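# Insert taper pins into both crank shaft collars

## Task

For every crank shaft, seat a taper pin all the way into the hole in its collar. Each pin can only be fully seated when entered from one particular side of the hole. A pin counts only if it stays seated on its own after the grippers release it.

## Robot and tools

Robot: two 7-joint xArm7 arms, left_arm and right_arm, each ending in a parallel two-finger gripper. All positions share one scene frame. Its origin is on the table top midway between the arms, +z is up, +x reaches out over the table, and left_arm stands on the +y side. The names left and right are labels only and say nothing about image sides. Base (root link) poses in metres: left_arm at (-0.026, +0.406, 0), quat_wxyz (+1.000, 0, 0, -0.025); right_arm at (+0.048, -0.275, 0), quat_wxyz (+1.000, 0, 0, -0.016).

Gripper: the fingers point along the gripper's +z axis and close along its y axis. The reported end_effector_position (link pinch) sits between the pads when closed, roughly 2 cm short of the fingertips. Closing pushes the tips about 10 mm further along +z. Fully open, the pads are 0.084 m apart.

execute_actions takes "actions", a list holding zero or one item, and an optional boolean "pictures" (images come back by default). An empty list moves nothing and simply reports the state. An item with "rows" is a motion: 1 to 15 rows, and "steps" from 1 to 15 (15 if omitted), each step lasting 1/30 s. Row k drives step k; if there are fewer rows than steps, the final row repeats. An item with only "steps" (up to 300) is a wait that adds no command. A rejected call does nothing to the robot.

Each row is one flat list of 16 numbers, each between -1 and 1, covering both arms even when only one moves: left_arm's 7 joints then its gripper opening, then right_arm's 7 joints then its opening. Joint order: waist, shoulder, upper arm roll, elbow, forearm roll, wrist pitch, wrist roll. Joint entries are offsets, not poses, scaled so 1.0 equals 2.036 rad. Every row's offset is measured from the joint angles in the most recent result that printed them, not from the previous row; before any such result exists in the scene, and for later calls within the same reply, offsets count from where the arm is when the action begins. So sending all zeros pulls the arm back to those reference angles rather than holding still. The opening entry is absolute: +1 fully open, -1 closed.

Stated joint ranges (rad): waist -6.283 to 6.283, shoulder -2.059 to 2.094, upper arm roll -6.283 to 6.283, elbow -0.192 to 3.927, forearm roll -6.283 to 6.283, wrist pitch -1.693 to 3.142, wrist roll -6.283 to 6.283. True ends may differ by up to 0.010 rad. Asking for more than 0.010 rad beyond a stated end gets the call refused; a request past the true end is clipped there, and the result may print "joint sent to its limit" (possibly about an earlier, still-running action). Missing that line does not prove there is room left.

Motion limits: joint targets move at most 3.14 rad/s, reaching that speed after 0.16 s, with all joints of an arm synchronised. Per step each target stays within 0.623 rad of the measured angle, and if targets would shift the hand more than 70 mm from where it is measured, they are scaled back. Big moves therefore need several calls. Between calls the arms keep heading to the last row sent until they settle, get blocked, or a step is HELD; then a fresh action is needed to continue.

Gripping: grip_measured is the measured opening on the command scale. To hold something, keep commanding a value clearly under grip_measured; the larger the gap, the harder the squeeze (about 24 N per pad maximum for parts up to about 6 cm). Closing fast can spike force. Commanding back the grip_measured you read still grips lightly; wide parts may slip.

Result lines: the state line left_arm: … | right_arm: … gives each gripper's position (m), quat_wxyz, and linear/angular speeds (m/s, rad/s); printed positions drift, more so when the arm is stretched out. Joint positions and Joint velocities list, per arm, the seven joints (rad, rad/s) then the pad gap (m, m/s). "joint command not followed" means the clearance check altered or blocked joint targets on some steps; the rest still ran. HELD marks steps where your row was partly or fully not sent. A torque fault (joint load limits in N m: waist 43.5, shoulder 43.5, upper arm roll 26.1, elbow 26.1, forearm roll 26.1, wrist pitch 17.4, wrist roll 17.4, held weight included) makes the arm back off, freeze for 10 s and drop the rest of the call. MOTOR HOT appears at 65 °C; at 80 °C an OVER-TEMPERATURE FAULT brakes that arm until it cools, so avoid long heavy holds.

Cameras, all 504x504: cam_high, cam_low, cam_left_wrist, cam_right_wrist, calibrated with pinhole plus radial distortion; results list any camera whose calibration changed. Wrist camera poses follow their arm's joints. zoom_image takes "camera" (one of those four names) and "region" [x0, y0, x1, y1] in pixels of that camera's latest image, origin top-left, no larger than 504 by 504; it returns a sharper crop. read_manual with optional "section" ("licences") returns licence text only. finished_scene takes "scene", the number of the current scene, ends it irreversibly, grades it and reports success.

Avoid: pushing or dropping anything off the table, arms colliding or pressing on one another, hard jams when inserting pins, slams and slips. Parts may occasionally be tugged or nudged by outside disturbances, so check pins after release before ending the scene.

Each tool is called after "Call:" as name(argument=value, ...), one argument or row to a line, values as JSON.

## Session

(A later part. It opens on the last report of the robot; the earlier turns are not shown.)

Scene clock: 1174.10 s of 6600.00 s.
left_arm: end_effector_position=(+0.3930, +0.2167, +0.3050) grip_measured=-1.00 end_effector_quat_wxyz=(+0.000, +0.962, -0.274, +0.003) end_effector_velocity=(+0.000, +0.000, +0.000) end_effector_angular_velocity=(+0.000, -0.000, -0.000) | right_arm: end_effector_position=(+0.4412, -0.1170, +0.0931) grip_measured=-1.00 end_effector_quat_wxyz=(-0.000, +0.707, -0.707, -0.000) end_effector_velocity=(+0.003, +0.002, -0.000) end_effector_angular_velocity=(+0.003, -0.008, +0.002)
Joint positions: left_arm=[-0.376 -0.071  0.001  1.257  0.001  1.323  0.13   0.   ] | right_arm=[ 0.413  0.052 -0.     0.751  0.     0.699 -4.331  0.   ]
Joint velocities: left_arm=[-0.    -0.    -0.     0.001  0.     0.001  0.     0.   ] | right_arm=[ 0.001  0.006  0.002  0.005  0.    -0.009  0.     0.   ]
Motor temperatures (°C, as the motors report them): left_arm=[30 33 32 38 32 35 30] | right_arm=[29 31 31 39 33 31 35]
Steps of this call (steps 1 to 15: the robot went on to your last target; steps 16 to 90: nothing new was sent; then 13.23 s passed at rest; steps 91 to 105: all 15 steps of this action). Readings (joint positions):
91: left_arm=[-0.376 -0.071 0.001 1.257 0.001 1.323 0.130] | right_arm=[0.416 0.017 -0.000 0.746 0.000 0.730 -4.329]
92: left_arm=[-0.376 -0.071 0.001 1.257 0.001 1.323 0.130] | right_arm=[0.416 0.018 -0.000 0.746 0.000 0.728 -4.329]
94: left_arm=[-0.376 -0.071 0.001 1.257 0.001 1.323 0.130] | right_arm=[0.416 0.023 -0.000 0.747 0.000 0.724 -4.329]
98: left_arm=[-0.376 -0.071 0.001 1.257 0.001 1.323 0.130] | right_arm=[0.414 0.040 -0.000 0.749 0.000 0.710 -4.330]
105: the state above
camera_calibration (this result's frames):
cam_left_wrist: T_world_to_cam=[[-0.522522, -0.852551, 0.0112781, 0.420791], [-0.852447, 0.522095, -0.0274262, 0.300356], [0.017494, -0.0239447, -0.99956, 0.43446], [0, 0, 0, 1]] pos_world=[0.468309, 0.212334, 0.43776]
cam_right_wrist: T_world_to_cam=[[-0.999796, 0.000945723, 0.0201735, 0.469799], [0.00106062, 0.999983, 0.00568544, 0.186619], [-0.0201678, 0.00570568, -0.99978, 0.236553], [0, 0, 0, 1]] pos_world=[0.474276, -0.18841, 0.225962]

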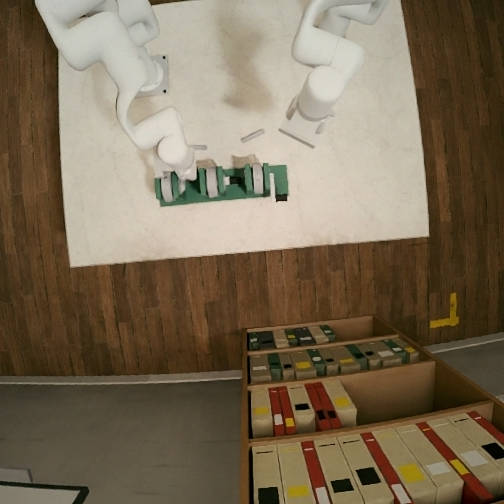

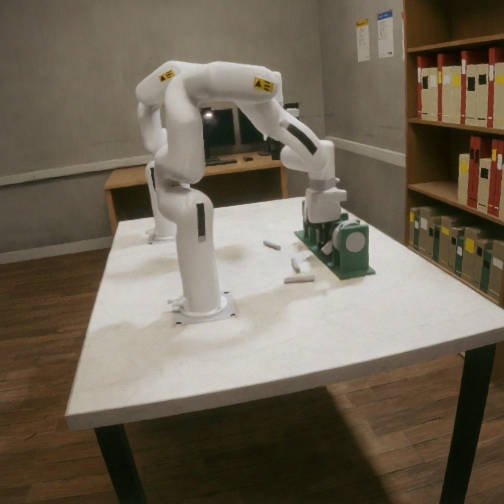

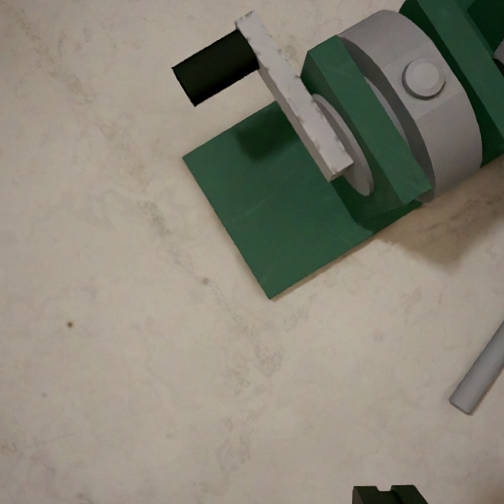

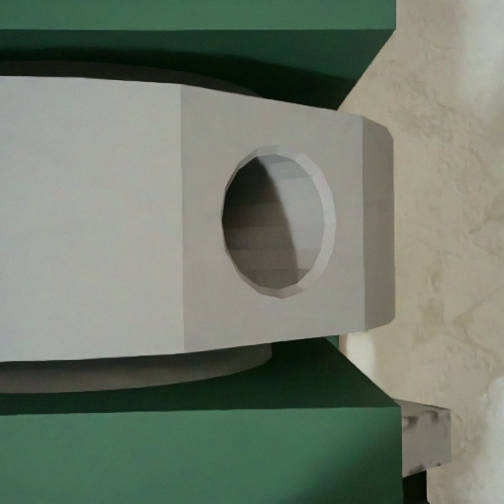

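Call:
execute_actions(
  actions=[
    {"rows":[[0,0,0,0,0,0,0,-1,0.002,-0.04,0,0.018,0,0.057,0.002,-1],[0,0,0,0,0,0,0,-1,0.0044,-0.0993,0,0.0438,0,0.1431,0.0044,-1],[0,0,0,0,0,0,0,-1,0.0044,-0.0993,0,0.0438,0,0.1431,0.0044,-1],[0,0,0,0,0,0,0,-1,0.0044,-0.0993,0,0.0438,0,0.1431,0.0044,-1],[0,0,0,0,0,0,0,-1,0.0044,-0.0993,0,0.0438,0,0.1431,0.0044,0.3],[0,0,0,0,0,0,0,-1,0.0044,-0.0993,0,0.0438,0,0.1431,0.0044,0.3],[0,0,0,0,0,0,0,-1,0.0044,-0.0993,0,0.0438,0,0.1431,0.0044,0.3],[0,0,0,0,0,0,0,-1,-0.0862,-0.2715,0,-0.0911,0,0.1804,0.6851,0.3]],"steps":15},
  ],
  pictures=false,
)

Call:
execute_actions(
  actions=[
    {"steps":20},
  ],
)

Scene clock: 1191.40 s of 6600.00 s.
left_arm: end_effector_position=(+0.3930, +0.2167, +0.3050) grip_measured=-1.00 end_effector_quat_wxyz=(+0.000, +0.962, -0.274, +0.003) end_effector_velocity=(-0.000, +0.000, -0.000) end_effector_angular_velocity=(+0.001, +0.001, +0.000) | right_arm: end_effector_position=(+0.4065, -0.1630, +0.2028) grip_measured=+0.29 end_effector_quat_wxyz=(+0.014, -0.552, +0.833, -0.004) end_effector_velocity=(-0.238, -0.289, -0.007) end_effector_angular_velocity=(+0.017, +0.197, -2.944)
Joint positions: left_arm=[-0.376 -0.071  0.001  1.257  0.001  1.323  0.13   0.   ] | right_arm=[ 0.335 -0.317 -0.001  0.713  0.     1.002 -4.01   0.056]
Joint velocities: left_arm=[-0.    -0.    -0.    -0.001  0.     0.001 -0.     0.   ] | right_arm=[-0.53  -0.963 -0.02  -0.821 -0.001  0.323  2.397  0.   ]
Motor temperatures (°C, as the motors report them): left_arm=[30 33 32 38 32 35 30] | right_arm=[29 31 31 39 33 31 35]
Steps of this call (steps 1 to 15: the robot went on to your last target; steps 16 to 90: nothing new was sent; then 13.80 s passed at rest; steps 91 to 105: all 15 steps of this action). Readings (joint positions):
91: left_arm=[-0.376 -0.071 0.001 1.257 0.001 1.323 0.130] | right_arm=[0.413 0.052 0.000 0.751 0.000 0.699 -4.331]
92: left_arm=[-0.376 -0.071 0.001 1.257 0.001 1.323 0.130] | right_arm=[0.414 0.049 0.000 0.752 0.000 0.706 -4.331]
94: left_arm=[-0.376 -0.071 0.001 1.257 0.001 1.323 0.130] | right_arm=[0.415 0.019 0.000 0.763 0.001 0.757 -4.329]
98: left_arm=[-0.376 -0.071 0.001 1.257 0.001 1.323 0.130] | right_arm=[0.420 -0.100 0.000 0.820 0.000 0.912 -4.324]
105: the state above

Scene clock: 1192.07 s of 6600.00 s.
left_arm: end_effector_position=(+0.3930, +0.2167, +0.3050) grip_measured=-1.00 end_effector_quat_wxyz=(+0.000, +0.962, -0.274, +0.003) end_effector_velocity=(-0.000, -0.000, -0.000) end_effector_angular_velocity=(+0.000, +0.001, -0.001) | right_arm: end_effector_position=(+0.3603, -0.2092, +0.2000) grip_measured=+0.29 end_effector_quat_wxyz=(-0.000, -0.003, +1.000, +0.000) end_effector_velocity=(-0.001, -0.001, +0.000) end_effector_angular_velocity=(-0.001, -0.001, -0.044)
Joint positions: left_arm=[-0.376 -0.071  0.001  1.257  0.001  1.323  0.13   0.   ] | right_arm=[ 0.238 -0.5    0.     0.566  0.     1.066 -2.941  0.056]
Joint velocities: left_arm=[ 0.     0.001 -0.    -0.001 -0.     0.     0.001  0.   ] | right_arm=[-0.004 -0.005  0.001 -0.004 -0.001  0.001  0.041  0.   ]
Motor temperatures (°C, as the motors report them): left_arm=[30 33 32 38 32 35 30] | right_arm=[29 31 31 39 33 31 35]
Steps of this call (steps 1 to 20: the robot went on to your last target). Readings (joint positions):
1: left_arm=[-0.376 -0.071 0.001 1.257 0.001 1.323 0.130] | right_arm=[0.318 -0.349 -0.002 0.687 0.000 1.013 -3.925]
2: left_arm=[-0.376 -0.071 0.001 1.257 0.001 1.323 0.130] | right_arm=[0.302 -0.379 -0.002 0.662 0.000 1.024 -3.834]
4: left_arm=[-0.376 -0.071 0.001 1.257 0.001 1.323 0.130] | right_arm=[0.276 -0.428 -0.001 0.622 0.000 1.041 -3.641]
8: left_arm=[-0.376 -0.071 0.001 1.257 0.001 1.323 0.130] | right_arm=[0.249 -0.479 0.000 0.582 0.000 1.059 -3.247]
20: the state above
camera_calibration (this result's frames):
cam_left_wrist: T_world_to_cam=[[-0.522522, -0.852551, 0.011278, 0.420791], [-0.852447, 0.522095, -0.0274263, 0.300356], [0.0174941, -0.0239447, -0.99956, 0.43446], [0, 0, 0, 1]] pos_world=[0.468309, 0.212334, 0.437761]
cam_right_wrist: T_world_to_cam=[[-0.00439907, 0.999786, 0.0202359, 0.237184], [0.999977, 0.00429491, 0.00518749, -0.289807], [0.00509947, 0.0202583, -0.999782, 0.336246], [0, 0, 0, 1]] pos_world=[0.289129, -0.242701, 0.332877]

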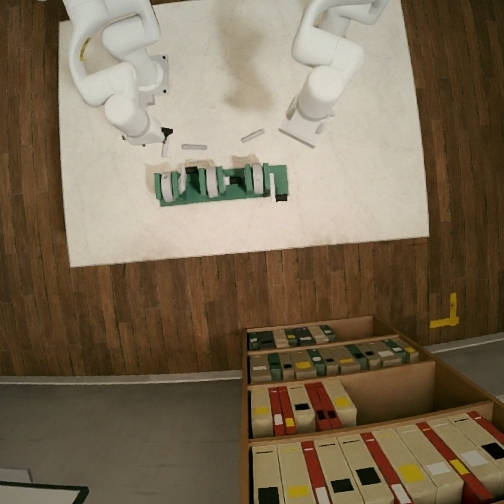

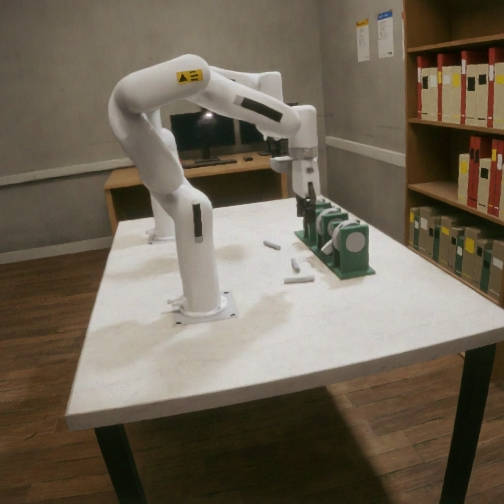

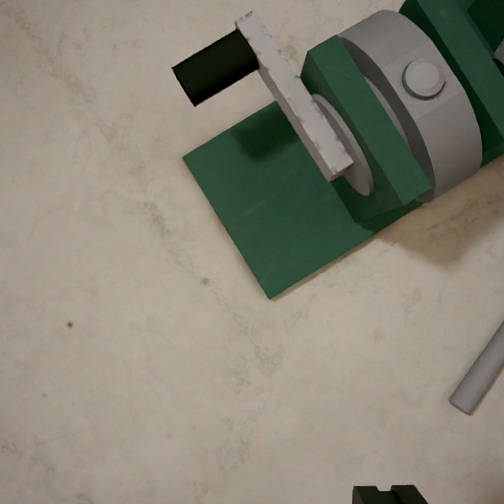

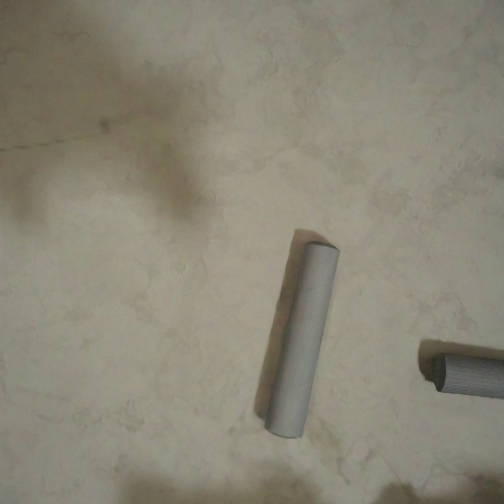

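Call:
execute_actions(
  actions=[
    {"rows":[[0,0,0,0,0,0,0,-1,-0.0094,0.05,0,-0.035,0,-0.085,0.0879,0.3],[0,0,0,0,0,0,0,-1,-0.0094,0.1,0,-0.07,0,-0.17,0.0879,0.3],[0,0,0,0,0,0,0,-1,-0.0094,0.1516,0,-0.1052,0,-0.2568,0.0879,0.3],[0,0,0,0,0,0,0,-1,-0.0094,0.1516,0,-0.1052,0,-0.2568,0.0879,0.3],[0,0,0,0,0,0,0,-1,-0.0094,0.1516,0,-0.1052,0,-0.2568,0.0879,0.3],[0,0,0,0,0,0,0,-1,-0.0094,0.1516,0,-0.1052,0,-0.2568,0.0879,0.3],[0,0,0,0,0,0,0,-1,-0.0094,0.1516,0,-0.1052,0,-0.2568,0.0879,0.3],[0,0,0,0,0,0,0,-1,-0.0094,0.1516,0,-0.1052,0,-0.2568,0.0879,0.3],[0,0,0,0,0,0,0,-1,-0.0094,0.174,0,-0.1074,0,-0.281,0.0879,0.3],[0,0,0,0,0,0,0,-1,-0.0094,0.196,0,-0.1096,0,-0.306,0.0879,0.3],[0,0,0,0,0,0,0,-1,-0.0094,0.2183,0,-0.1117,0,-0.33,0.0879,0.3]],"steps":15},
  ],
  pictures=false,
)

Call:
execute_actions(
  actions=[
    {"steps":8},
  ],
)

Scene clock: 1214.40 s of 6600.00 s.
left_arm: end_effector_position=(+0.3930, +0.2167, +0.3050) grip_measured=-1.00 end_effector_quat_wxyz=(+0.000, +0.962, -0.274, +0.003) end_effector_velocity=(+0.000, -0.000, -0.001) end_effector_angular_velocity=(+0.000, +0.001, +0.000) | right_arm: end_effector_position=(+0.3593, -0.2153, +0.0399) grip_measured=+0.29 end_effector_quat_wxyz=(-0.004, +0.090, +0.996, -0.001) end_effector_velocity=(-0.074, -0.017, -0.237) end_effector_angular_velocity=(-0.020, +0.095, -0.126)
Joint positions: left_arm=[-0.376 -0.071  0.001  1.257  0.001  1.323  0.13   0.   ] | right_arm=[ 0.22  -0.108  0.     0.354  0.     0.47  -2.772  0.056]
Joint velocities: left_arm=[ 0.     0.001  0.    -0.001 -0.    -0.001  0.     0.   ] | right_arm=[-0.011  0.714  0.003 -0.254 -0.    -0.871  0.118 -0.   ]
Motor temperatures (°C, as the motors report them): left_arm=[30 33 32 38 32 35 30] | right_arm=[29 31 31 40 33 31 35]
Steps of this call (steps 1 to 30: the robot went on to your last target; steps 31 to 90: nothing new was sent; then 18.83 s passed at rest; steps 91 to 105: all 15 steps of this action). Readings (joint positions):
91: left_arm=[-0.376 -0.071 0.001 1.257 0.001 1.323 0.130] | right_arm=[0.238 -0.501 0.000 0.565 0.000 1.066 -2.936]
92: left_arm=[-0.376 -0.071 0.001 1.257 0.001 1.323 0.130] | right_arm=[0.237 -0.498 0.000 0.564 0.000 1.059 -2.929]
94: left_arm=[-0.376 -0.071 0.001 1.257 0.001 1.323 0.130] | right_arm=[0.234 -0.471 0.000 0.547 0.000 1.008 -2.895]
98: left_arm=[-0.376 -0.071 0.001 1.257 0.001 1.323 0.130] | right_arm=[0.227 -0.353 0.000 0.463 0.000 0.817 -2.838]
105: the state above

Scene clock: 1214.67 s of 6600.00 s.
left_arm: end_effector_position=(+0.3930, +0.2167, +0.3050) grip_measured=-1.00 end_effector_quat_wxyz=(+0.000, +0.962, -0.274, +0.003) end_effector_velocity=(+0.000, -0.000, +0.000) end_effector_angular_velocity=(-0.000, -0.000, +0.000) | right_arm: end_effector_position=(+0.3593, -0.2157, +0.0262) grip_measured=+0.29 end_effector_quat_wxyz=(+0.001, +0.096, +0.995, +0.000) end_effector_velocity=(-0.004, -0.001, -0.009) end_effector_angular_velocity=(-0.000, +0.002, -0.005)
Joint positions: left_arm=[-0.376 -0.071  0.001  1.257  0.001  1.323  0.13   0.   ] | right_arm=[ 0.219 -0.06   0.     0.341  0.     0.398 -2.762  0.056]
Joint velocities: left_arm=[-0.     0.    -0.     0.001 -0.    -0.    -0.001  0.   ] | right_arm=[-0.001  0.025 -0.001 -0.015 -0.    -0.039  0.003  0.   ]
Motor temperatures (°C, as the motors report them): left_arm=[30 33 32 38 32 35 30] | right_arm=[29 31 31 40 33 31 35]
Steps of this call (steps 1 to 8: the robot went on to your last target). Readings (joint positions):
1: left_arm=[-0.376 -0.071 0.001 1.257 0.001 1.323 0.130] | right_arm=[0.220 -0.089 0.000 0.347 0.000 0.447 -2.769]
2: left_arm=[-0.376 -0.071 0.001 1.257 0.001 1.323 0.130] | right_arm=[0.220 -0.078 0.000 0.344 0.000 0.430 -2.766]
4: left_arm=[-0.376 -0.071 0.001 1.257 0.001 1.323 0.130] | right_arm=[0.219 -0.067 0.000 0.342 0.000 0.411 -2.764]
8: the state above
camera_calibration (this result's frames):
cam_left_wrist: T_world_to_cam=[[-0.522522, -0.852551, 0.0112779, 0.420791], [-0.852447, 0.522095, -0.0274262, 0.300356], [0.0174941, -0.0239446, -0.99956, 0.43446], [0, 0, 0, 1]] pos_world=[0.468309, 0.212334, 0.437761]
cam_right_wrist: T_world_to_cam=[[0.191966, 0.981174, 0.0211228, 0.172561], [0.981332, -0.192165, 0.00781029, -0.323568], [0.0117223, 0.0192292, -0.999746, 0.159987], [0, 0, 0, 1]] pos_world=[0.282527, -0.234567, 0.158829]

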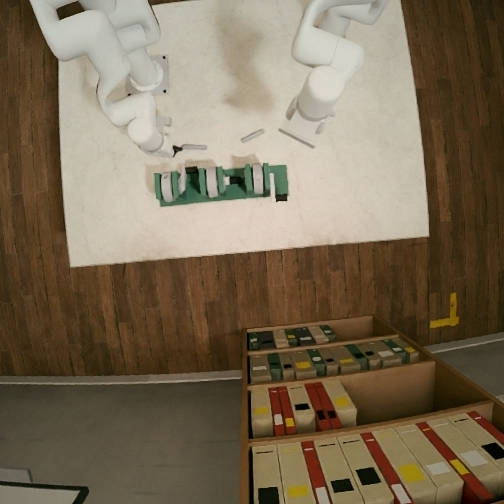

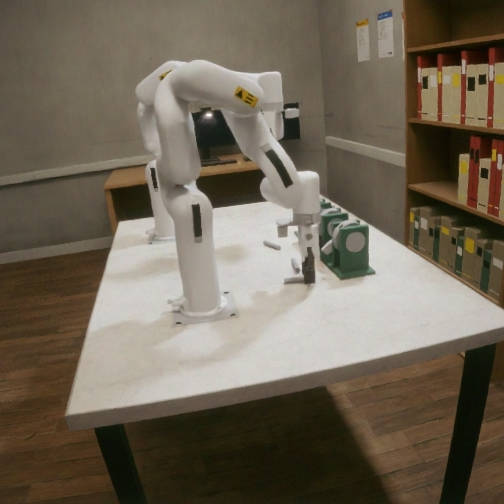

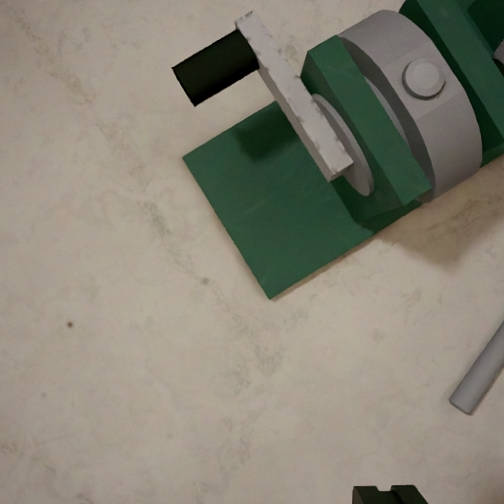

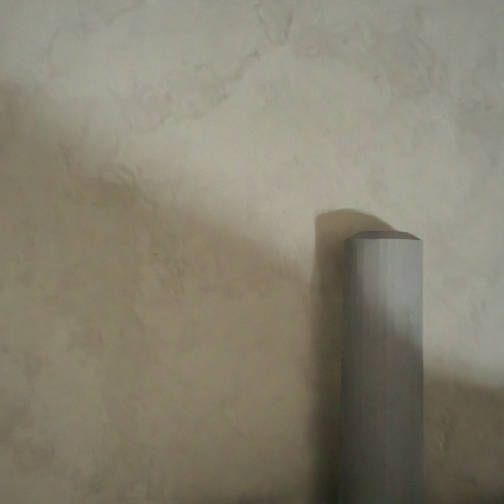

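Call:
execute_actions(
  actions=[
    {"rows":[[0,0,0,0,0,0,0,-1,0,0.002,0,-0.001,0,-0.002,0,-1]],"steps":15},
  ],
  pictures=false,
)

Scene clock: 1217.67 s of 6600.00 s.
left_arm: end_effector_position=(+0.3930, +0.2167, +0.3050) grip_measured=-1.00 end_effector_quat_wxyz=(+0.000, +0.962, -0.274, +0.003) end_effector_velocity=(+0.000, -0.000, -0.000) end_effector_angular_velocity=(+0.000, -0.000, -0.000) | right_arm: end_effector_position=(+0.3582, -0.2159, +0.0246) grip_measured=-0.61 end_effector_quat_wxyz=(+0.000, +0.096, +0.995, +0.000) end_effector_velocity=(-0.000, -0.000, +0.000) end_effector_angular_velocity=(+0.000, -0.000, +0.002)
Joint positions: left_arm=[-0.376 -0.071  0.001  1.257  0.001  1.323  0.13   0.   ] | right_arm=[ 0.219 -0.056  0.     0.339  0.     0.394 -2.762  0.017]
Joint velocities: left_arm=[ 0.     0.    -0.    -0.     0.    -0.001  0.     0.   ] | right_arm=[-0.001 -0.001  0.001 -0.001  0.    -0.    -0.002  0.   ]
Motor temperatures (°C, as the motors report them): left_arm=[30 33 32 38 32 35 30] | right_arm=[29 31 31 39 33 31 35]
Steps of this call (steps 1 to 30: the robot went on to your last target; steps 31 to 75: nothing new was sent; steps 76 to 90: all 15 steps of this action). Readings (joint positions):
76: left_arm=[-0.376 -0.071 0.001 1.257 0.001 1.323 0.130] | right_arm=[0.219 -0.056 0.000 0.339 0.000 0.395 -2.762]
77: left_arm=[-0.376 -0.071 0.001 1.257 0.001 1.323 0.130] | right_arm=[0.219 -0.056 0.000 0.339 0.000 0.394 -2.762]
79: left_arm=[-0.376 -0.071 0.001 1.257 0.001 1.323 0.130] | right_arm=[0.219 -0.056 0.000 0.339 0.000 0.394 -2.762]
83: left_arm=[-0.376 -0.071 0.001 1.257 0.001 1.323 0.130] | right_arm=[0.219 -0.056 0.000 0.339 0.000 0.394 -2.762]
90: the state above

Call:
execute_actions(
  actions=[
    {"rows":[[0,0,0,0,0,0,0,-1,0,-0.0375,0,0.025,0,0.063,0,-1],[0,0,0,0,0,0,0,-1,0,-0.0749,0,0.0507,0,0.1261,0,-1],[0,0,0,0,0,0,0,-1,0,-0.0749,0,0.0507,0,0.1261,0,-1],[0,0,0,0,0,0,0,-1,0,-0.0749,0,0.0507,0,0.1261,0,-1],[0,0,0,0,0,0,0,-1,0,-0.0749,0,0.0507,0,0.1261,0,-1],[0,0,0,0,0,0,0,-1,0.147,-0.0749,0,0.0507,0,0.1261,1,-1]],"steps":15},
  ],
  pictures=false,
)

Call:
execute_actions(
  actions=[
    {"steps":15},
  ],
  pictures=false,
)

Scene clock: 1233.07 s of 6600.00 s.
left_arm: end_effector_position=(+0.3930, +0.2167, +0.3050) grip_measured=-1.00 end_effector_quat_wxyz=(+0.000, +0.962, -0.274, +0.003) end_effector_velocity=(-0.000, +0.000, -0.000) end_effector_angular_velocity=(+0.000, +0.001, -0.001) | right_arm: end_effector_position=(+0.3550, -0.1456, +0.0822) grip_measured=-0.61 end_effector_quat_wxyz=(-0.003, +0.253, +0.968, -0.003) end_effector_velocity=(-0.077, +0.240, +0.036) end_effector_angular_velocity=(-0.003, -0.062, -2.166)
Joint positions: left_arm=[-0.376 -0.071  0.001  1.257  0.001  1.323  0.13   0.   ] | right_arm=[ 0.428 -0.198  0.003  0.435  0.     0.641 -2.232  0.017]
Joint velocities: left_arm=[ 0.    -0.    -0.    -0.     0.     0.     0.001  0.   ] | right_arm=[ 0.744 -0.066  0.012  0.054 -0.001  0.065  2.922  0.   ]
Motor temperatures (°C, as the motors report them): left_arm=[30 33 32 38 32 35 30] | right_arm=[29 31 31 38 33 31 35]
Steps of this call (steps 1 to 15: the robot went on to your last target; steps 16 to 90: nothing new was sent; then 11.90 s passed at rest; steps 91 to 105: all 15 steps of this action). Readings (joint positions):
91: left_arm=[-0.376 -0.071 0.001 1.257 0.001 1.323 0.130] | right_arm=[0.219 -0.056 0.000 0.339 0.000 0.395 -2.762]
92: left_arm=[-0.376 -0.071 0.001 1.257 0.001 1.323 0.130] | right_arm=[0.219 -0.059 0.000 0.341 0.000 0.402 -2.762]
94: left_arm=[-0.376 -0.071 0.001 1.257 0.001 1.323 0.130] | right_arm=[0.219 -0.086 0.000 0.357 0.000 0.453 -2.762]
98: left_arm=[-0.376 -0.071 0.001 1.257 0.001 1.323 0.130] | right_arm=[0.231 -0.178 -0.002 0.425 0.000 0.597 -2.737]
105: the state above

Scene clock: 1233.57 s of 6600.00 s.
left_arm: end_effector_position=(+0.3930, +0.2167, +0.3050) grip_measured=-1.00 end_effector_quat_wxyz=(+0.000, +0.962, -0.274, +0.003) end_effector_velocity=(+0.000, +0.000, +0.001) end_effector_angular_velocity=(-0.001, -0.001, -0.000) | right_arm: end_effector_position=(+0.3452, -0.1181, +0.0872) grip_measured=-0.61 end_effector_quat_wxyz=(-0.000, +0.790, +0.613, -0.000) end_effector_velocity=(-0.001, +0.003, +0.001) end_effector_angular_velocity=(-0.000, -0.002, -1.238)
Joint positions: left_arm=[-0.376 -0.071  0.001  1.257  0.001  1.323  0.13   0.   ] | right_arm=[ 0.517 -0.208 -0.     0.442  0.     0.651 -0.834  0.017]
Joint velocities: left_arm=[ 0.    -0.001  0.     0.002 -0.     0.002  0.     0.   ] | right_arm=[ 0.009 -0.002  0.002  0.     0.001  0.     1.249  0.   ]
Motor temperatures (°C, as the motors report them): left_arm=[30 33 32 38 32 35 30] | right_arm=[29 31 31 39 33 31 35]
Steps of this call (steps 1 to 15: the robot went on to your last target). Readings (joint positions):
1: left_arm=[-0.376 -0.071 0.001 1.257 0.001 1.323 0.130] | right_arm=[0.450 -0.200 0.003 0.436 0.000 0.643 -2.133]
2: left_arm=[-0.376 -0.071 0.001 1.257 0.001 1.323 0.130] | right_arm=[0.468 -0.202 0.002 0.438 0.000 0.645 -2.033]
4: left_arm=[-0.376 -0.071 0.001 1.257 0.001 1.323 0.130] | right_arm=[0.491 -0.205 0.001 0.440 0.000 0.647 -1.832]
8: left_arm=[-0.376 -0.071 0.001 1.257 0.001 1.323 0.130] | right_arm=[0.511 -0.207 -0.000 0.441 0.000 0.650 -1.429]
15: the state above

Call:
execute_actions(
  actions=[
    {"rows":[[0,0,0,0,0,0,0,-1,0.0006,0,0,0,0,0,0.6485,-1]],"steps":15},
  ],
  pictures=false,
)

Call:
execute_actions(
  actions=[
    {"steps":8},
  ],
)

Scene clock: 1236.47 s of 6600.00 s.
left_arm: end_effector_position=(+0.3930, +0.2167, +0.3050) grip_measured=-1.00 end_effector_quat_wxyz=(+0.000, +0.962, -0.274, +0.003) end_effector_velocity=(+0.000, -0.000, +0.000) end_effector_angular_velocity=(-0.000, -0.001, +0.001) | right_arm: end_effector_position=(+0.3450, -0.1178, +0.0872) grip_measured=-0.61 end_effector_quat_wxyz=(-0.000, +0.994, +0.106, -0.000) end_effector_velocity=(-0.000, -0.001, -0.001) end_effector_angular_velocity=(-0.002, +0.001, -2.178)
Joint positions: left_arm=[-0.376 -0.071  0.001  1.257  0.001  1.323  0.13   0.   ] | right_arm=[ 0.518 -0.208 -0.     0.442  0.     0.651  0.274  0.017]
Joint velocities: left_arm=[-0.    -0.    -0.    -0.     0.    -0.001 -0.001  0.   ] | right_arm=[-0.001 -0.    -0.001 -0.002 -0.001 -0.001  2.176 -0.   ]
Motor temperatures (°C, as the motors report them): left_arm=[30 33 32 38 32 35 30] | right_arm=[29 31 31 39 33 31 35]
Steps of this call (steps 1 to 30: the robot went on to your last target; steps 31 to 72: nothing new was sent; steps 73 to 87: all 15 steps of this action). Readings (joint positions):
73: left_arm=[-0.376 -0.071 0.001 1.257 0.001 1.323 0.130] | right_arm=[0.518 -0.208 0.000 0.442 0.000 0.651 -0.726]
74: left_arm=[-0.376 -0.071 0.001 1.257 0.001 1.323 0.130] | right_arm=[0.518 -0.208 0.000 0.442 0.000 0.651 -0.719]
76: left_arm=[-0.376 -0.071 0.001 1.257 0.001 1.323 0.130] | right_arm=[0.518 -0.208 0.000 0.442 0.000 0.651 -0.669]
80: left_arm=[-0.376 -0.071 0.001 1.257 0.001 1.323 0.130] | right_arm=[0.518 -0.208 -0.000 0.442 0.000 0.651 -0.385]
87: the state above

Scene clock: 1236.73 s of 6600.00 s.
left_arm: end_effector_position=(+0.3930, +0.2167, +0.3050) grip_measured=-1.00 end_effector_quat_wxyz=(+0.000, +0.962, -0.274, +0.003) end_effector_velocity=(+0.000, +0.000, +0.000) end_effector_angular_velocity=(+0.000, -0.001, -0.000) | right_arm: end_effector_position=(+0.3450, -0.1177, +0.0872) grip_measured=-0.61 end_effector_quat_wxyz=(+0.000, +1.000, +0.006, -0.000) end_effector_velocity=(+0.001, +0.001, +0.001) end_effector_angular_velocity=(+0.002, -0.003, -0.114)
Joint positions: left_arm=[-0.376 -0.071  0.001  1.257  0.001  1.323  0.13   0.   ] | right_arm=[ 0.518 -0.208 -0.     0.442  0.     0.651  0.475  0.017]
Joint velocities: left_arm=[ 0.    -0.     0.     0.001  0.001  0.     0.     0.   ] | right_arm=[-0.    -0.001  0.001  0.001  0.    -0.001  0.115  0.   ]
Motor temperatures (°C, as the motors report them): left_arm=[30 33 32 38 32 35 30] | right_arm=[29 31 31 39 33 31 35]
Steps of this call (steps 1 to 8: the robot went on to your last target). Readings (joint positions):
1: left_arm=[-0.376 -0.071 0.001 1.257 0.001 1.323 0.130] | right_arm=[0.518 -0.208 -0.000 0.442 0.000 0.651 0.338]
2: left_arm=[-0.376 -0.071 0.001 1.257 0.001 1.323 0.130] | right_arm=[0.518 -0.208 -0.000 0.442 0.000 0.651 0.386]
4: left_arm=[-0.376 -0.071 0.001 1.257 0.001 1.323 0.130] | right_arm=[0.518 -0.208 -0.000 0.442 0.000 0.651 0.439]
8: the state above
camera_calibration (this result's frames):
cam_left_wrist: T_world_to_cam=[[-0.522522, -0.852551, 0.0112779, 0.420791], [-0.852447, 0.522095, -0.0274261, 0.300356], [0.0174941, -0.0239445, -0.99956, 0.43446], [0, 0, 0, 1]] pos_world=[0.468309, 0.212334, 0.437761]
cam_right_wrist: T_world_to_cam=[[0.00976177, -0.99975, 0.0201153, -0.0923488], [-0.999934, -0.00963656, 0.00631219, 0.413894], [-0.00611677, -0.0201756, -0.999778, 0.220794], [0, 0, 0, 1]] pos_world=[0.416119, -0.0838826, 0.21999]

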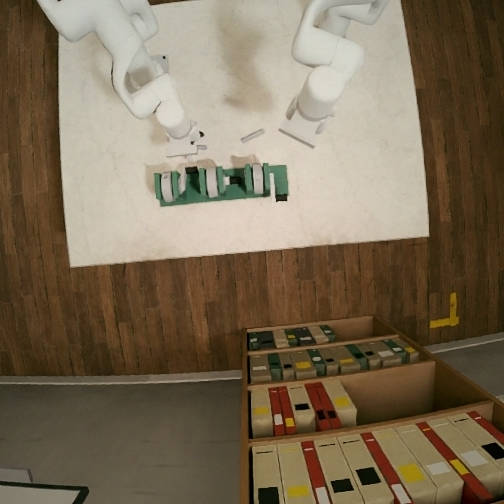

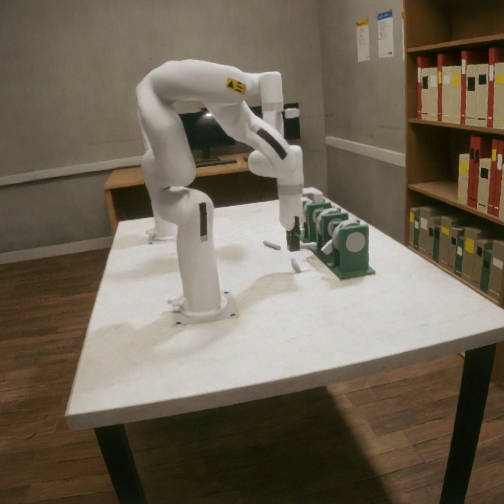

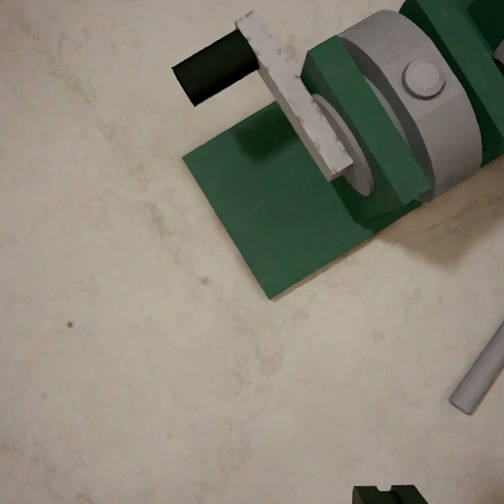

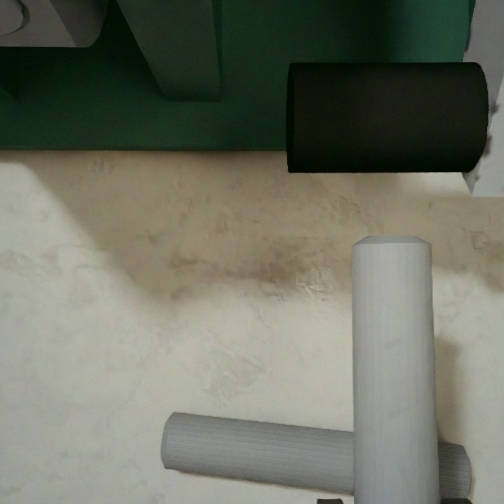

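Call:
execute_actions(
  actions=[
    {"rows":[[0,0,0,0,0,0,0,-1,-0.0025,0.005,0,0.006,0,0.0006,0.003,-1],[0,0,0,0,0,0,0,-1,-0.005,0.01,0,0.0115,0,0.0012,0.0005,-1],[0,0,0,0,0,0,0,-1,-0.0073,0.015,0,0.017,0,0.0019,-0.002,-1],[0,0,0,0,0,0,0,-1,-0.0097,0.02,0,0.023,0,0.0025,-0.0043,-1],[0,0,0,0,0,0,0,-1,-0.0112,0.0273,0,0.0255,0,-0.0023,-0.0058,-1],[0,0,0,0,0,0,0,-1,-0.0127,0.0346,0,0.028,0,-0.0071,-0.0073,-1],[0,0,0,0,0,0,0,-1,-0.0141,0.0418,0,0.0304,0,-0.012,-0.0087,-1],[0,0,0,0,0,0,0,-1,-0.0156,0.0491,0,0.0328,0,-0.0168,-0.0102,-1],[0,0,0,0,0,0,0,-1,-0.0171,0.0564,0,0.0353,0,-0.0216,-0.0117,-1],[0,0,0,0,0,0,0,-1,-0.0184,0.0612,0,0.0382,0,-0.0235,-0.013,-1],[0,0,0,0,0,0,0,-1,-0.0196,0.066,0,0.0411,0,-0.0255,-0.0142,-1],[0,0,0,0,0,0,0,-1,-0.0209,0.0708,0,0.044,0,-0.0274,-0.0155,-1],[0,0,0,0,0,0,0,-1,-0.0221,0.0756,0,0.0468,0,-0.0293,-0.0167,-1],[0,0,0,0,0,0,0,-1,-0.0234,0.0804,0,0.0497,0,-0.0313,-0.018,-1],[0,0,0,0,0,0,0,-1,-0.0246,0.0852,0,0.0526,0,-0.0332,-0.0192,-1]],"steps":15},
  ],
  pictures=false,
)

Call:
execute_actions(
  actions=[
    {"steps":8},
  ],
)

Scene clock: 1258.97 s of 6600.00 s.
left_arm: end_effector_position=(+0.3930, +0.2167, +0.3050) grip_measured=-1.00 end_effector_quat_wxyz=(+0.000, +0.962, -0.274, +0.003) end_effector_velocity=(-0.000, +0.000, +0.001) end_effector_angular_velocity=(-0.001, -0.001, +0.001) | right_arm: end_effector_position=(+0.3780, -0.1175, +0.0714) grip_measured=-0.61 end_effector_quat_wxyz=(+0.000, +1.000, +0.000, -0.000) end_effector_velocity=(+0.071, -0.000, -0.040) end_effector_angular_velocity=(+0.007, -0.013, -0.009)
Joint positions: left_arm=[-0.376 -0.071  0.001  1.257  0.001  1.323  0.13   0.   ] | right_arm=[ 0.477 -0.066 -0.     0.53   0.     0.597  0.444  0.017]
Joint velocities: left_arm=[ 0.    -0.002 -0.    -0.    -0.    -0.    -0.001  0.   ] | right_arm=[-0.08   0.302 -0.005  0.18   0.    -0.137 -0.075 -0.   ]
Motor temperatures (°C, as the motors report them): left_arm=[30 33 32 38 32 35 30] | right_arm=[29 31 31 39 33 31 35]
Steps of this call (steps 1 to 30: the robot went on to your last target; steps 31 to 90: nothing new was sent; then 18.73 s passed at rest; steps 91 to 105: all 15 steps of this action). Readings (joint positions):
91: left_arm=[-0.376 -0.071 0.001 1.257 0.001 1.323 0.130] | right_arm=[0.518 -0.208 -0.000 0.442 0.000 0.651 0.486]
92: left_arm=[-0.376 -0.071 0.001 1.257 0.001 1.323 0.130] | right_arm=[0.517 -0.205 0.000 0.445 0.000 0.651 0.485]
94: left_arm=[-0.376 -0.071 0.001 1.257 0.001 1.323 0.130] | right_arm=[0.511 -0.193 0.000 0.459 0.000 0.653 0.479]
98: left_arm=[-0.376 -0.071 0.001 1.257 0.001 1.323 0.130] | right_arm=[0.497 -0.151 -0.000 0.491 0.000 0.641 0.465]
105: the state above

Scene clock: 1259.23 s of 6600.00 s.
left_arm: end_effector_position=(+0.3930, +0.2167, +0.3050) grip_measured=-1.00 end_effector_quat_wxyz=(+0.000, +0.962, -0.274, +0.003) end_effector_velocity=(-0.000, -0.000, +0.000) end_effector_angular_velocity=(-0.000, -0.000, -0.000) | right_arm: end_effector_position=(+0.3848, -0.1175, +0.0673) grip_measured=-0.61 end_effector_quat_wxyz=(-0.000, +1.000, +0.000, +0.000) end_effector_velocity=(+0.004, -0.000, -0.002) end_effector_angular_velocity=(+0.001, -0.002, -0.000)
Joint positions: left_arm=[-0.376 -0.071  0.001  1.257  0.001  1.323  0.13   0.   ] | right_arm=[ 0.469 -0.036 -0.     0.548  0.     0.584  0.437  0.017]
Joint velocities: left_arm=[ 0. -0. -0.  0. -0.  0.  0.  0.] | right_arm=[-0.004  0.014 -0.001  0.01   0.    -0.007 -0.006 -0.   ]
Motor temperatures (°C, as the motors report them): left_arm=[30 33 32 38 32 35 30] | right_arm=[29 31 31 39 33 31 35]
Steps of this call (steps 1 to 8: the robot went on to your last target). Readings (joint positions):
1: left_arm=[-0.376 -0.071 0.001 1.257 0.001 1.323 0.130] | right_arm=[0.474 -0.056 -0.000 0.536 0.000 0.593 0.442]
2: left_arm=[-0.376 -0.071 0.001 1.257 0.001 1.323 0.130] | right_arm=[0.472 -0.049 -0.000 0.541 0.000 0.590 0.440]
4: left_arm=[-0.376 -0.071 0.001 1.257 0.001 1.323 0.130] | right_arm=[0.470 -0.041 -0.000 0.545 0.000 0.586 0.438]
8: the state above
camera_calibration (this result's frames):
cam_left_wrist: T_world_to_cam=[[-0.522522, -0.852552, 0.0112779, 0.420791], [-0.852447, 0.522094, -0.0274261, 0.300356], [0.017494, -0.0239445, -0.99956, 0.43446], [0, 0, 0, 1]] pos_world=[0.468309, 0.212335, 0.437761]
cam_right_wrist: T_world_to_cam=[[-0.00126341, -0.999805, 0.0197187, -0.0878448], [-0.999985, 0.00136979, 0.00538235, 0.455263], [-0.00540831, -0.0197116, -0.999791, 0.200908], [0, 0, 0, 1]] pos_world=[0.456232, -0.0844911, 0.200148]

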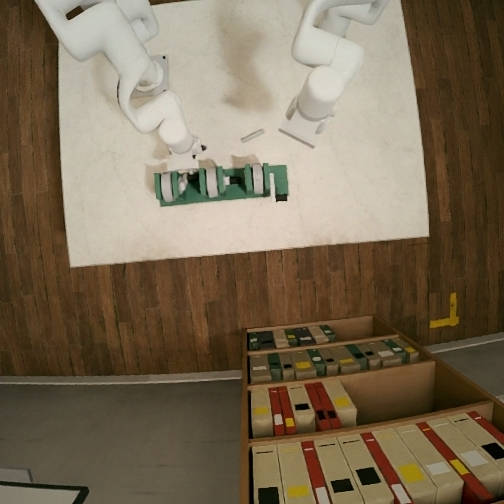

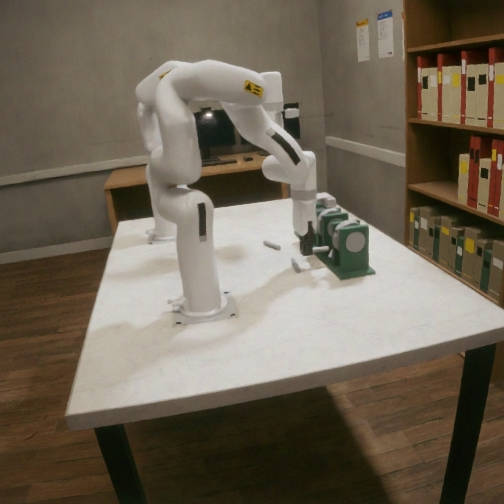

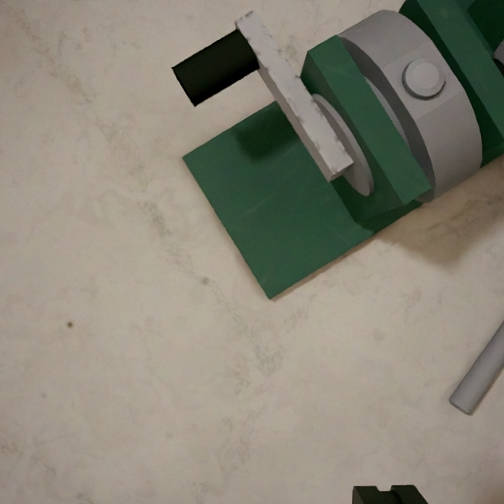

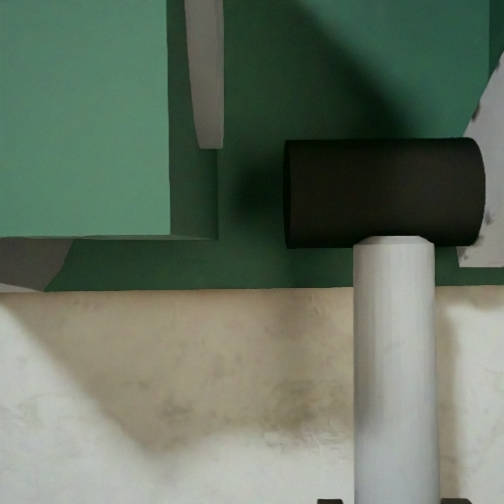

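Call:
execute_actions(
  actions=[
    {"rows":[[0,0,0,0,0,0,0,-1,-0.001,0.004,0,0.003,0,-0.001,-0.001,-1],[0,0,0,0,0,0,0,-1,-0.0025,0.008,0,0.0064,0,-0.002,-0.0025,-1],[0,0,0,0,0,0,0,-1,-0.0037,0.0123,0,0.0096,0,-0.003,-0.0037,-1],[0,0,0,0,0,0,0,-1,-0.005,0.0165,0,0.0128,0,-0.004,-0.005,-1],[0,0,0,0,0,0,0,-1,-0.006,0.0206,0,0.016,0,-0.005,-0.006,-1],[0,0,0,0,0,0,0,-1,-0.0074,0.0247,0,0.0192,0,-0.0057,-0.0074,-1],[0,0,0,0,0,0,0,-1,-0.0086,0.0288,0,0.0224,0,-0.0064,-0.0086,-1],[0,0,0,0,0,0,0,-1,-0.0097,0.032,0,0.0257,0,-0.0062,-0.0097,-1],[0,0,0,0,0,0,0,-1,-0.0107,0.035,0,0.029,0,-0.006,-0.0107,-1],[0,0,0,0,0,0,0,-1,-0.0118,0.0383,0,0.0324,0,-0.0059,-0.0118,-1],[0,0,0,0,0,0,0,-1,-0.0129,0.0414,0,0.0357,0,-0.0057,-0.0129,-1],[0,0,0,0,0,0,0,-1,-0.014,0.0446,0,0.039,0,-0.0056,-0.014,-1],[0,0,0,0,0,0,0,-1,-0.015,0.0477,0,0.0423,0,-0.0054,-0.015,-1]],"steps":15},
  ],
  pictures=false,
)

Call:
execute_actions(
  actions=[
    {"steps":8},
  ],
)

Scene clock: 1274.23 s of 6600.00 s.
left_arm: end_effector_position=(+0.3930, +0.2167, +0.3050) grip_measured=-1.00 end_effector_quat_wxyz=(+0.000, +0.962, -0.274, +0.003) end_effector_velocity=(-0.000, -0.000, +0.000) end_effector_angular_velocity=(-0.001, -0.001, -0.001) | right_arm: end_effector_position=(+0.4103, -0.1176, +0.0597) grip_measured=-0.61 end_effector_quat_wxyz=(-0.000, +1.000, +0.000, +0.000) end_effector_velocity=(+0.041, -0.002, -0.005) end_effector_angular_velocity=(+0.003, -0.009, -0.008)
Joint positions: left_arm=[-0.376 -0.071  0.001  1.257  0.001  1.323  0.13   0.   ] | right_arm=[ 0.441  0.052 -0.     0.625  0.     0.573  0.409  0.017]
Joint velocities: left_arm=[-0.    -0.001  0.    -0.001 -0.    -0.     0.001  0.   ] | right_arm=[-0.039  0.113 -0.006  0.12  -0.    -0.003 -0.037  0.   ]
Motor temperatures (°C, as the motors report them): left_arm=[30 33 32 38 32 35 30] | right_arm=[29 31 31 39 33 31 35]
Steps of this call (steps 1 to 30: the robot went on to your last target; steps 31 to 90: nothing new was sent; then 11.50 s passed at rest; steps 91 to 105: all 15 steps of this action). Readings (joint positions):
91: left_arm=[-0.376 -0.071 0.001 1.257 0.001 1.323 0.130] | right_arm=[0.468 -0.034 -0.000 0.549 0.000 0.583 0.436]
92: left_arm=[-0.376 -0.071 0.001 1.257 0.001 1.323 0.130] | right_arm=[0.468 -0.033 -0.000 0.551 0.000 0.583 0.436]
94: left_arm=[-0.376 -0.071 0.001 1.257 0.001 1.323 0.130] | right_arm=[0.465 -0.023 -0.000 0.558 0.000 0.581 0.433]
98: left_arm=[-0.376 -0.071 0.001 1.257 0.001 1.323 0.130] | right_arm=[0.456 0.006 -0.000 0.581 0.000 0.574 0.424]
105: the state above

Scene clock: 1274.50 s of 6600.00 s.
left_arm: end_effector_position=(+0.3930, +0.2167, +0.3050) grip_measured=-1.00 end_effector_quat_wxyz=(+0.000, +0.962, -0.274, +0.003) end_effector_velocity=(+0.000, +0.000, +0.001) end_effector_angular_velocity=(-0.000, -0.001, +0.001) | right_arm: end_effector_position=(+0.4128, -0.1176, +0.0591) grip_measured=-0.61 end_effector_quat_wxyz=(-0.000, +1.000, +0.000, +0.000) end_effector_velocity=(+0.001, -0.000, -0.001) end_effector_angular_velocity=(-0.000, +0.001, +0.000)
Joint positions: left_arm=[-0.376 -0.071  0.001  1.257  0.001  1.323  0.13   0.   ] | right_arm=[ 0.439  0.06  -0.     0.633  0.     0.573  0.406  0.017]
Joint velocities: left_arm=[ 0.    -0.001  0.     0.001  0.     0.001 -0.001  0.   ] | right_arm=[-0.001  0.006 -0.     0.004  0.001  0.    -0.002  0.   ]
Motor temperatures (°C, as the motors report them): left_arm=[30 33 32 38 32 35 30] | right_arm=[29 31 31 39 33 31 35]
Steps of this call (steps 1 to 8: the robot went on to your last target). Readings (joint positions):
1: left_arm=[-0.376 -0.071 0.001 1.257 0.001 1.323 0.130] | right_arm=[0.440 0.055 -0.000 0.628 0.000 0.573 0.408]
2: left_arm=[-0.376 -0.071 0.001 1.257 0.001 1.323 0.130] | right_arm=[0.440 0.057 -0.000 0.630 0.000 0.573 0.408]
4: left_arm=[-0.376 -0.071 0.001 1.257 0.001 1.323 0.130] | right_arm=[0.439 0.059 -0.000 0.632 0.000 0.573 0.407]
8: the state above
camera_calibration (this result's frames):
cam_left_wrist: T_world_to_cam=[[-0.522522, -0.852551, 0.0112777, 0.420791], [-0.852447, 0.522094, -0.0274262, 0.300356], [0.0174942, -0.0239444, -0.99956, 0.43446], [0, 0, 0, 1]] pos_world=[0.468309, 0.212335, 0.437761]
cam_right_wrist: T_world_to_cam=[[-0.000987035, -0.999805, 0.0197287, -0.0878687], [-0.999985, 0.00109279, 0.00535064, 0.483283], [-0.00537115, -0.0197231, -0.999791, 0.192891], [0, 0, 0, 1]] pos_world=[0.484225, -0.0845752, 0.191998]

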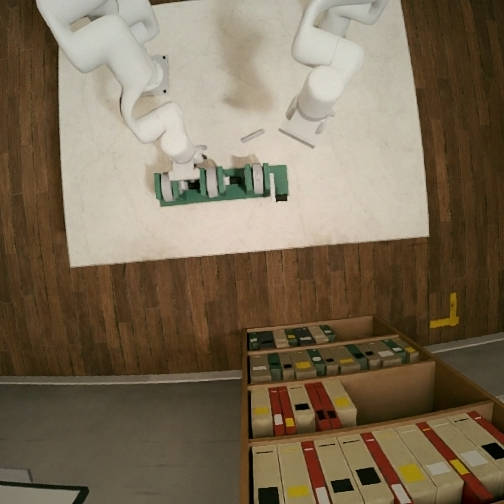

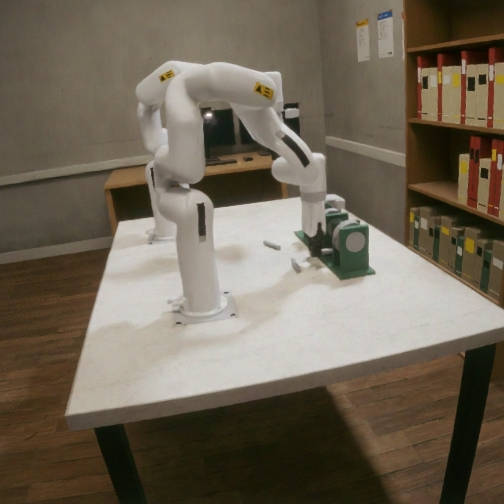

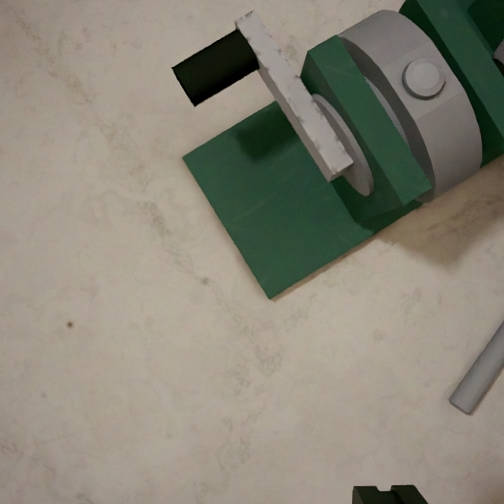

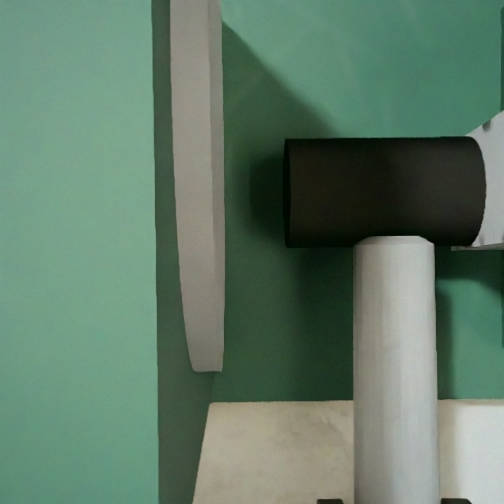

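Call:
execute_actions(
  actions=[
    {"rows":[[0,0,0,0,0,0,0,-1,0.01,-0.024,0,-0.027,0,-0.003,0.01,-1],[0,0,0,0,0,0,0,-1,0.02,-0.048,0,-0.054,0,-0.006,0.02,-1],[0,0,0,0,0,0,0,-1,0.0291,-0.0723,0,-0.0806,0,-0.0083,0.0296,-1],[0,0,0,0,0,0,0,-1,0.0291,-0.0723,0,-0.0806,0,-0.0083,0.0296,-1],[0,0,0,0,0,0,0,-1,0.0291,-0.0723,0,-0.0806,0,-0.0083,0.0296,-1],[0,0,0,0,0,0,0,-1,0.0291,-0.0723,0,-0.0806,0,-0.0083,0.0296,-1],[0,0,0,0,0,0,0,-1,0.0291,-0.0723,0,-0.0806,0,-0.0083,0.0296,-1],[0,0,0,0,0,0,0,-1,0.0291,-0.2286,0,0.0314,0,0.26,0.0296,-1]],"steps":15},
  ],
  pictures=false,
)

Call:
execute_actions(
  actions=[
    {"steps":6},
  ],
  pictures=false,
)

Scene clock: 1290.80 s of 6600.00 s.
left_arm: end_effector_position=(+0.3930, +0.2167, +0.3050) grip_measured=-1.00 end_effector_quat_wxyz=(+0.000, +0.962, -0.274, +0.003) end_effector_velocity=(-0.000, -0.000, +0.000) end_effector_angular_velocity=(-0.001, -0.001, -0.000) | right_arm: end_effector_position=(+0.3741, -0.1121, +0.1317) grip_measured=-0.61 end_effector_quat_wxyz=(-0.001, +1.000, -0.000, +0.002) end_effector_velocity=(+0.018, +0.012, +0.439) end_effector_angular_velocity=(+0.031, -0.059, -0.006)
Joint positions: left_arm=[-0.376 -0.071  0.001  1.257  0.001  1.323  0.13   0.   ] | right_arm=[ 0.495 -0.223 -0.     0.582  0.     0.801  0.463  0.017]
Joint velocities: left_arm=[ 0.    -0.001 -0.    -0.001 -0.001 -0.001  0.001  0.   ] | right_arm=[ 0.011 -0.889 -0.003  0.593  0.     1.415  0.014 -0.   ]
Motor temperatures (°C, as the motors report them): left_arm=[30 33 32 38 32 35 30] | right_arm=[29 31 31 39 33 31 35]
Steps of this call (steps 1 to 15: the robot went on to your last target; steps 16 to 90: nothing new was sent; then 12.80 s passed at rest; steps 91 to 105: all 15 steps of this action). Readings (joint positions):
91: left_arm=[-0.376 -0.071 0.001 1.257 0.001 1.323 0.130] | right_arm=[0.438 0.060 -0.000 0.634 0.000 0.573 0.406]
92: left_arm=[-0.376 -0.071 0.001 1.257 0.001 1.323 0.130] | right_arm=[0.440 0.056 -0.001 0.629 0.000 0.572 0.409]
94: left_arm=[-0.376 -0.071 0.001 1.257 0.001 1.323 0.130] | right_arm=[0.456 0.016 -0.003 0.585 0.000 0.566 0.426]
98: left_arm=[-0.376 -0.071 0.001 1.257 0.001 1.323 0.130] | right_arm=[0.490 -0.067 0.001 0.490 0.000 0.560 0.457]
105: the state above

Scene clock: 1291.00 s of 6600.00 s.
left_arm: end_effector_position=(+0.3930, +0.2167, +0.3050) grip_measured=-1.00 end_effector_quat_wxyz=(+0.000, +0.962, -0.274, +0.003) end_effector_velocity=(+0.000, -0.000, +0.000) end_effector_angular_velocity=(+0.000, -0.001, +0.000) | right_arm: end_effector_position=(+0.3664, -0.1149, +0.2079) grip_measured=-0.61 end_effector_quat_wxyz=(-0.003, +1.000, -0.000, +0.005) end_effector_velocity=(-0.031, -0.013, +0.206) end_effector_angular_velocity=(+0.028, -0.054, +0.002)
Joint positions: left_arm=[-0.376 -0.071  0.001  1.257  0.001  1.323  0.13   0.   ] | right_arm=[ 0.497 -0.378 -0.     0.682  0.     1.049  0.466  0.017]
Joint velocities: left_arm=[-0.    -0.    -0.     0.001  0.     0.    -0.     0.   ] | right_arm=[ 0.007 -0.397  0.     0.271  0.001  0.608  0.005 -0.   ]
Motor temperatures (°C, as the motors report them): left_arm=[30 33 32 38 32 35 30] | right_arm=[29 31 31 39 33 31 35]
Steps of this call (steps 1 to 6: the robot went on to your last target). Readings (joint positions):
1: left_arm=[-0.376 -0.071 0.001 1.257 0.001 1.323 0.130] | right_arm=[0.495 -0.252 -0.000 0.601 0.000 0.848 0.464]
2: left_arm=[-0.376 -0.071 0.001 1.257 0.001 1.323 0.130] | right_arm=[0.496 -0.281 -0.000 0.620 0.000 0.896 0.464]
4: left_arm=[-0.376 -0.071 0.001 1.257 0.001 1.323 0.130] | right_arm=[0.496 -0.338 -0.000 0.655 0.000 0.988 0.465]
6: the state above

Call:
execute_actions(
  actions=[
    {"rows":[[0,0,0,0,0,0,0,-1,0,-0.0135,0,0.0074,0,0.0262,0,-1],[0,0,0,0,0,0,0,-1,0,-0.0135,0,0.0074,0,0.0262,0,-1],[0,0,0,0,0,0,0,-1,-0.1569,0.3943,0,0.4784,0,0.0896,-1,-1]],"steps":15},
  ],
  pictures=false,
)

Call:
execute_actions(
  actions=[
    {"steps":15},
  ],
  pictures=false,
)

Scene clock: 1298.80 s of 6600.00 s.
left_arm: end_effector_position=(+0.3930, +0.2167, +0.3050) grip_measured=-1.00 end_effector_quat_wxyz=(+0.000, +0.962, -0.274, +0.003) end_effector_velocity=(+0.000, +0.000, +0.000) end_effector_angular_velocity=(+0.000, -0.002, -0.001) | right_arm: end_effector_position=(+0.4981, -0.1448, +0.2241) grip_measured=-0.61 end_effector_quat_wxyz=(+0.004, +0.990, +0.141, -0.027) end_effector_velocity=(+0.413, -0.064, +0.045) end_effector_angular_velocity=(+0.121, -0.129, +1.104)
Joint positions: left_arm=[-0.376 -0.071  0.001  1.257  0.001  1.323  0.13   0.   ] | right_arm=[ 0.313  0.038 -0.001  1.161  0.     1.177 -0.002  0.017]
Joint velocities: left_arm=[-0.    -0.     0.     0.001  0.001 -0.001  0.001  0.   ] | right_arm=[-0.378  1.082  0.001  1.387  0.001  0.147 -1.484  0.   ]
Motor temperatures (°C, as the motors report them): left_arm=[30 33 32 38 32 35 30] | right_arm=[29 31 31 40 33 31 35]
From where the robot then was, a joint's target lay farther than a number of 1.0 reaches, so one or more steps of this call were cut to that.
Steps of this call (steps 1 to 30: the robot went on to your last target; steps 31 to 90: nothing new was sent; then 4.30 s passed at rest; steps 91 to 105: all 15 steps of this action). Readings (joint positions):
91: left_arm=[-0.376 -0.071 0.001 1.257 0.001 1.323 0.130] | right_arm=[0.498 -0.405 -0.000 0.697 0.000 1.102 0.467]
92: left_arm=[-0.376 -0.071 0.001 1.257 0.001 1.323 0.130] | right_arm=[0.498 -0.405 -0.000 0.697 0.000 1.102 0.466]
94: left_arm=[-0.376 -0.071 0.001 1.257 0.001 1.323 0.130] | right_arm=[0.494 -0.400 0.000 0.703 0.000 1.105 0.459]
98: left_arm=[-0.376 -0.071 0.001 1.257 0.001 1.323 0.130] | right_arm=[0.427 -0.264 0.001 0.840 0.001 1.134 0.322]
105: the state above

Scene clock: 1299.30 s of 6600.00 s.
left_arm: end_effector_position=(+0.3930, +0.2167, +0.3050) grip_measured=-1.00 end_effector_quat_wxyz=(+0.000, +0.962, -0.274, +0.003) end_effector_velocity=(-0.000, -0.000, -0.001) end_effector_angular_velocity=(+0.001, +0.002, +0.001) | right_arm: end_effector_position=(+0.6300, -0.1862, +0.2199) grip_measured=-0.61 end_effector_quat_wxyz=(-0.001, +0.767, +0.642, -0.002) end_effector_velocity=(+0.050, -0.009, +0.001) end_effector_angular_velocity=(+0.024, -0.035, +2.695)
Joint positions: left_arm=[-0.376 -0.071  0.001  1.257  0.001  1.323  0.13   0.   ] | right_arm=[ 0.183  0.41  -0.001  1.635  0.     1.229 -1.243  0.017]
Joint velocities: left_arm=[-0.     0.002  0.    -0.    -0.     0.    -0.001  0.   ] | right_arm=[-0.044  0.144  0.016  0.205  0.001  0.024 -2.725 -0.   ]
Motor temperatures (°C, as the motors report them): left_arm=[30 33 32 38 32 35 30] | right_arm=[29 31 31 40 33 31 35]
Steps of this call (steps 1 to 15: the robot went on to your last target). Readings (joint positions):
1: left_arm=[-0.376 -0.071 0.001 1.257 0.001 1.323 0.130] | right_arm=[0.301 0.074 -0.001 1.208 0.000 1.182 -0.053]
2: left_arm=[-0.376 -0.071 0.001 1.257 0.001 1.323 0.130] | right_arm=[0.289 0.108 -0.001 1.253 0.000 1.187 -0.108]
4: left_arm=[-0.376 -0.071 0.001 1.257 0.001 1.323 0.130] | right_arm=[0.265 0.176 -0.000 1.341 0.000 1.196 -0.231]
8: left_arm=[-0.376 -0.071 0.001 1.257 0.001 1.323 0.130] | right_arm=[0.220 0.304 -0.001 1.501 0.000 1.214 -0.552]
15: the state above


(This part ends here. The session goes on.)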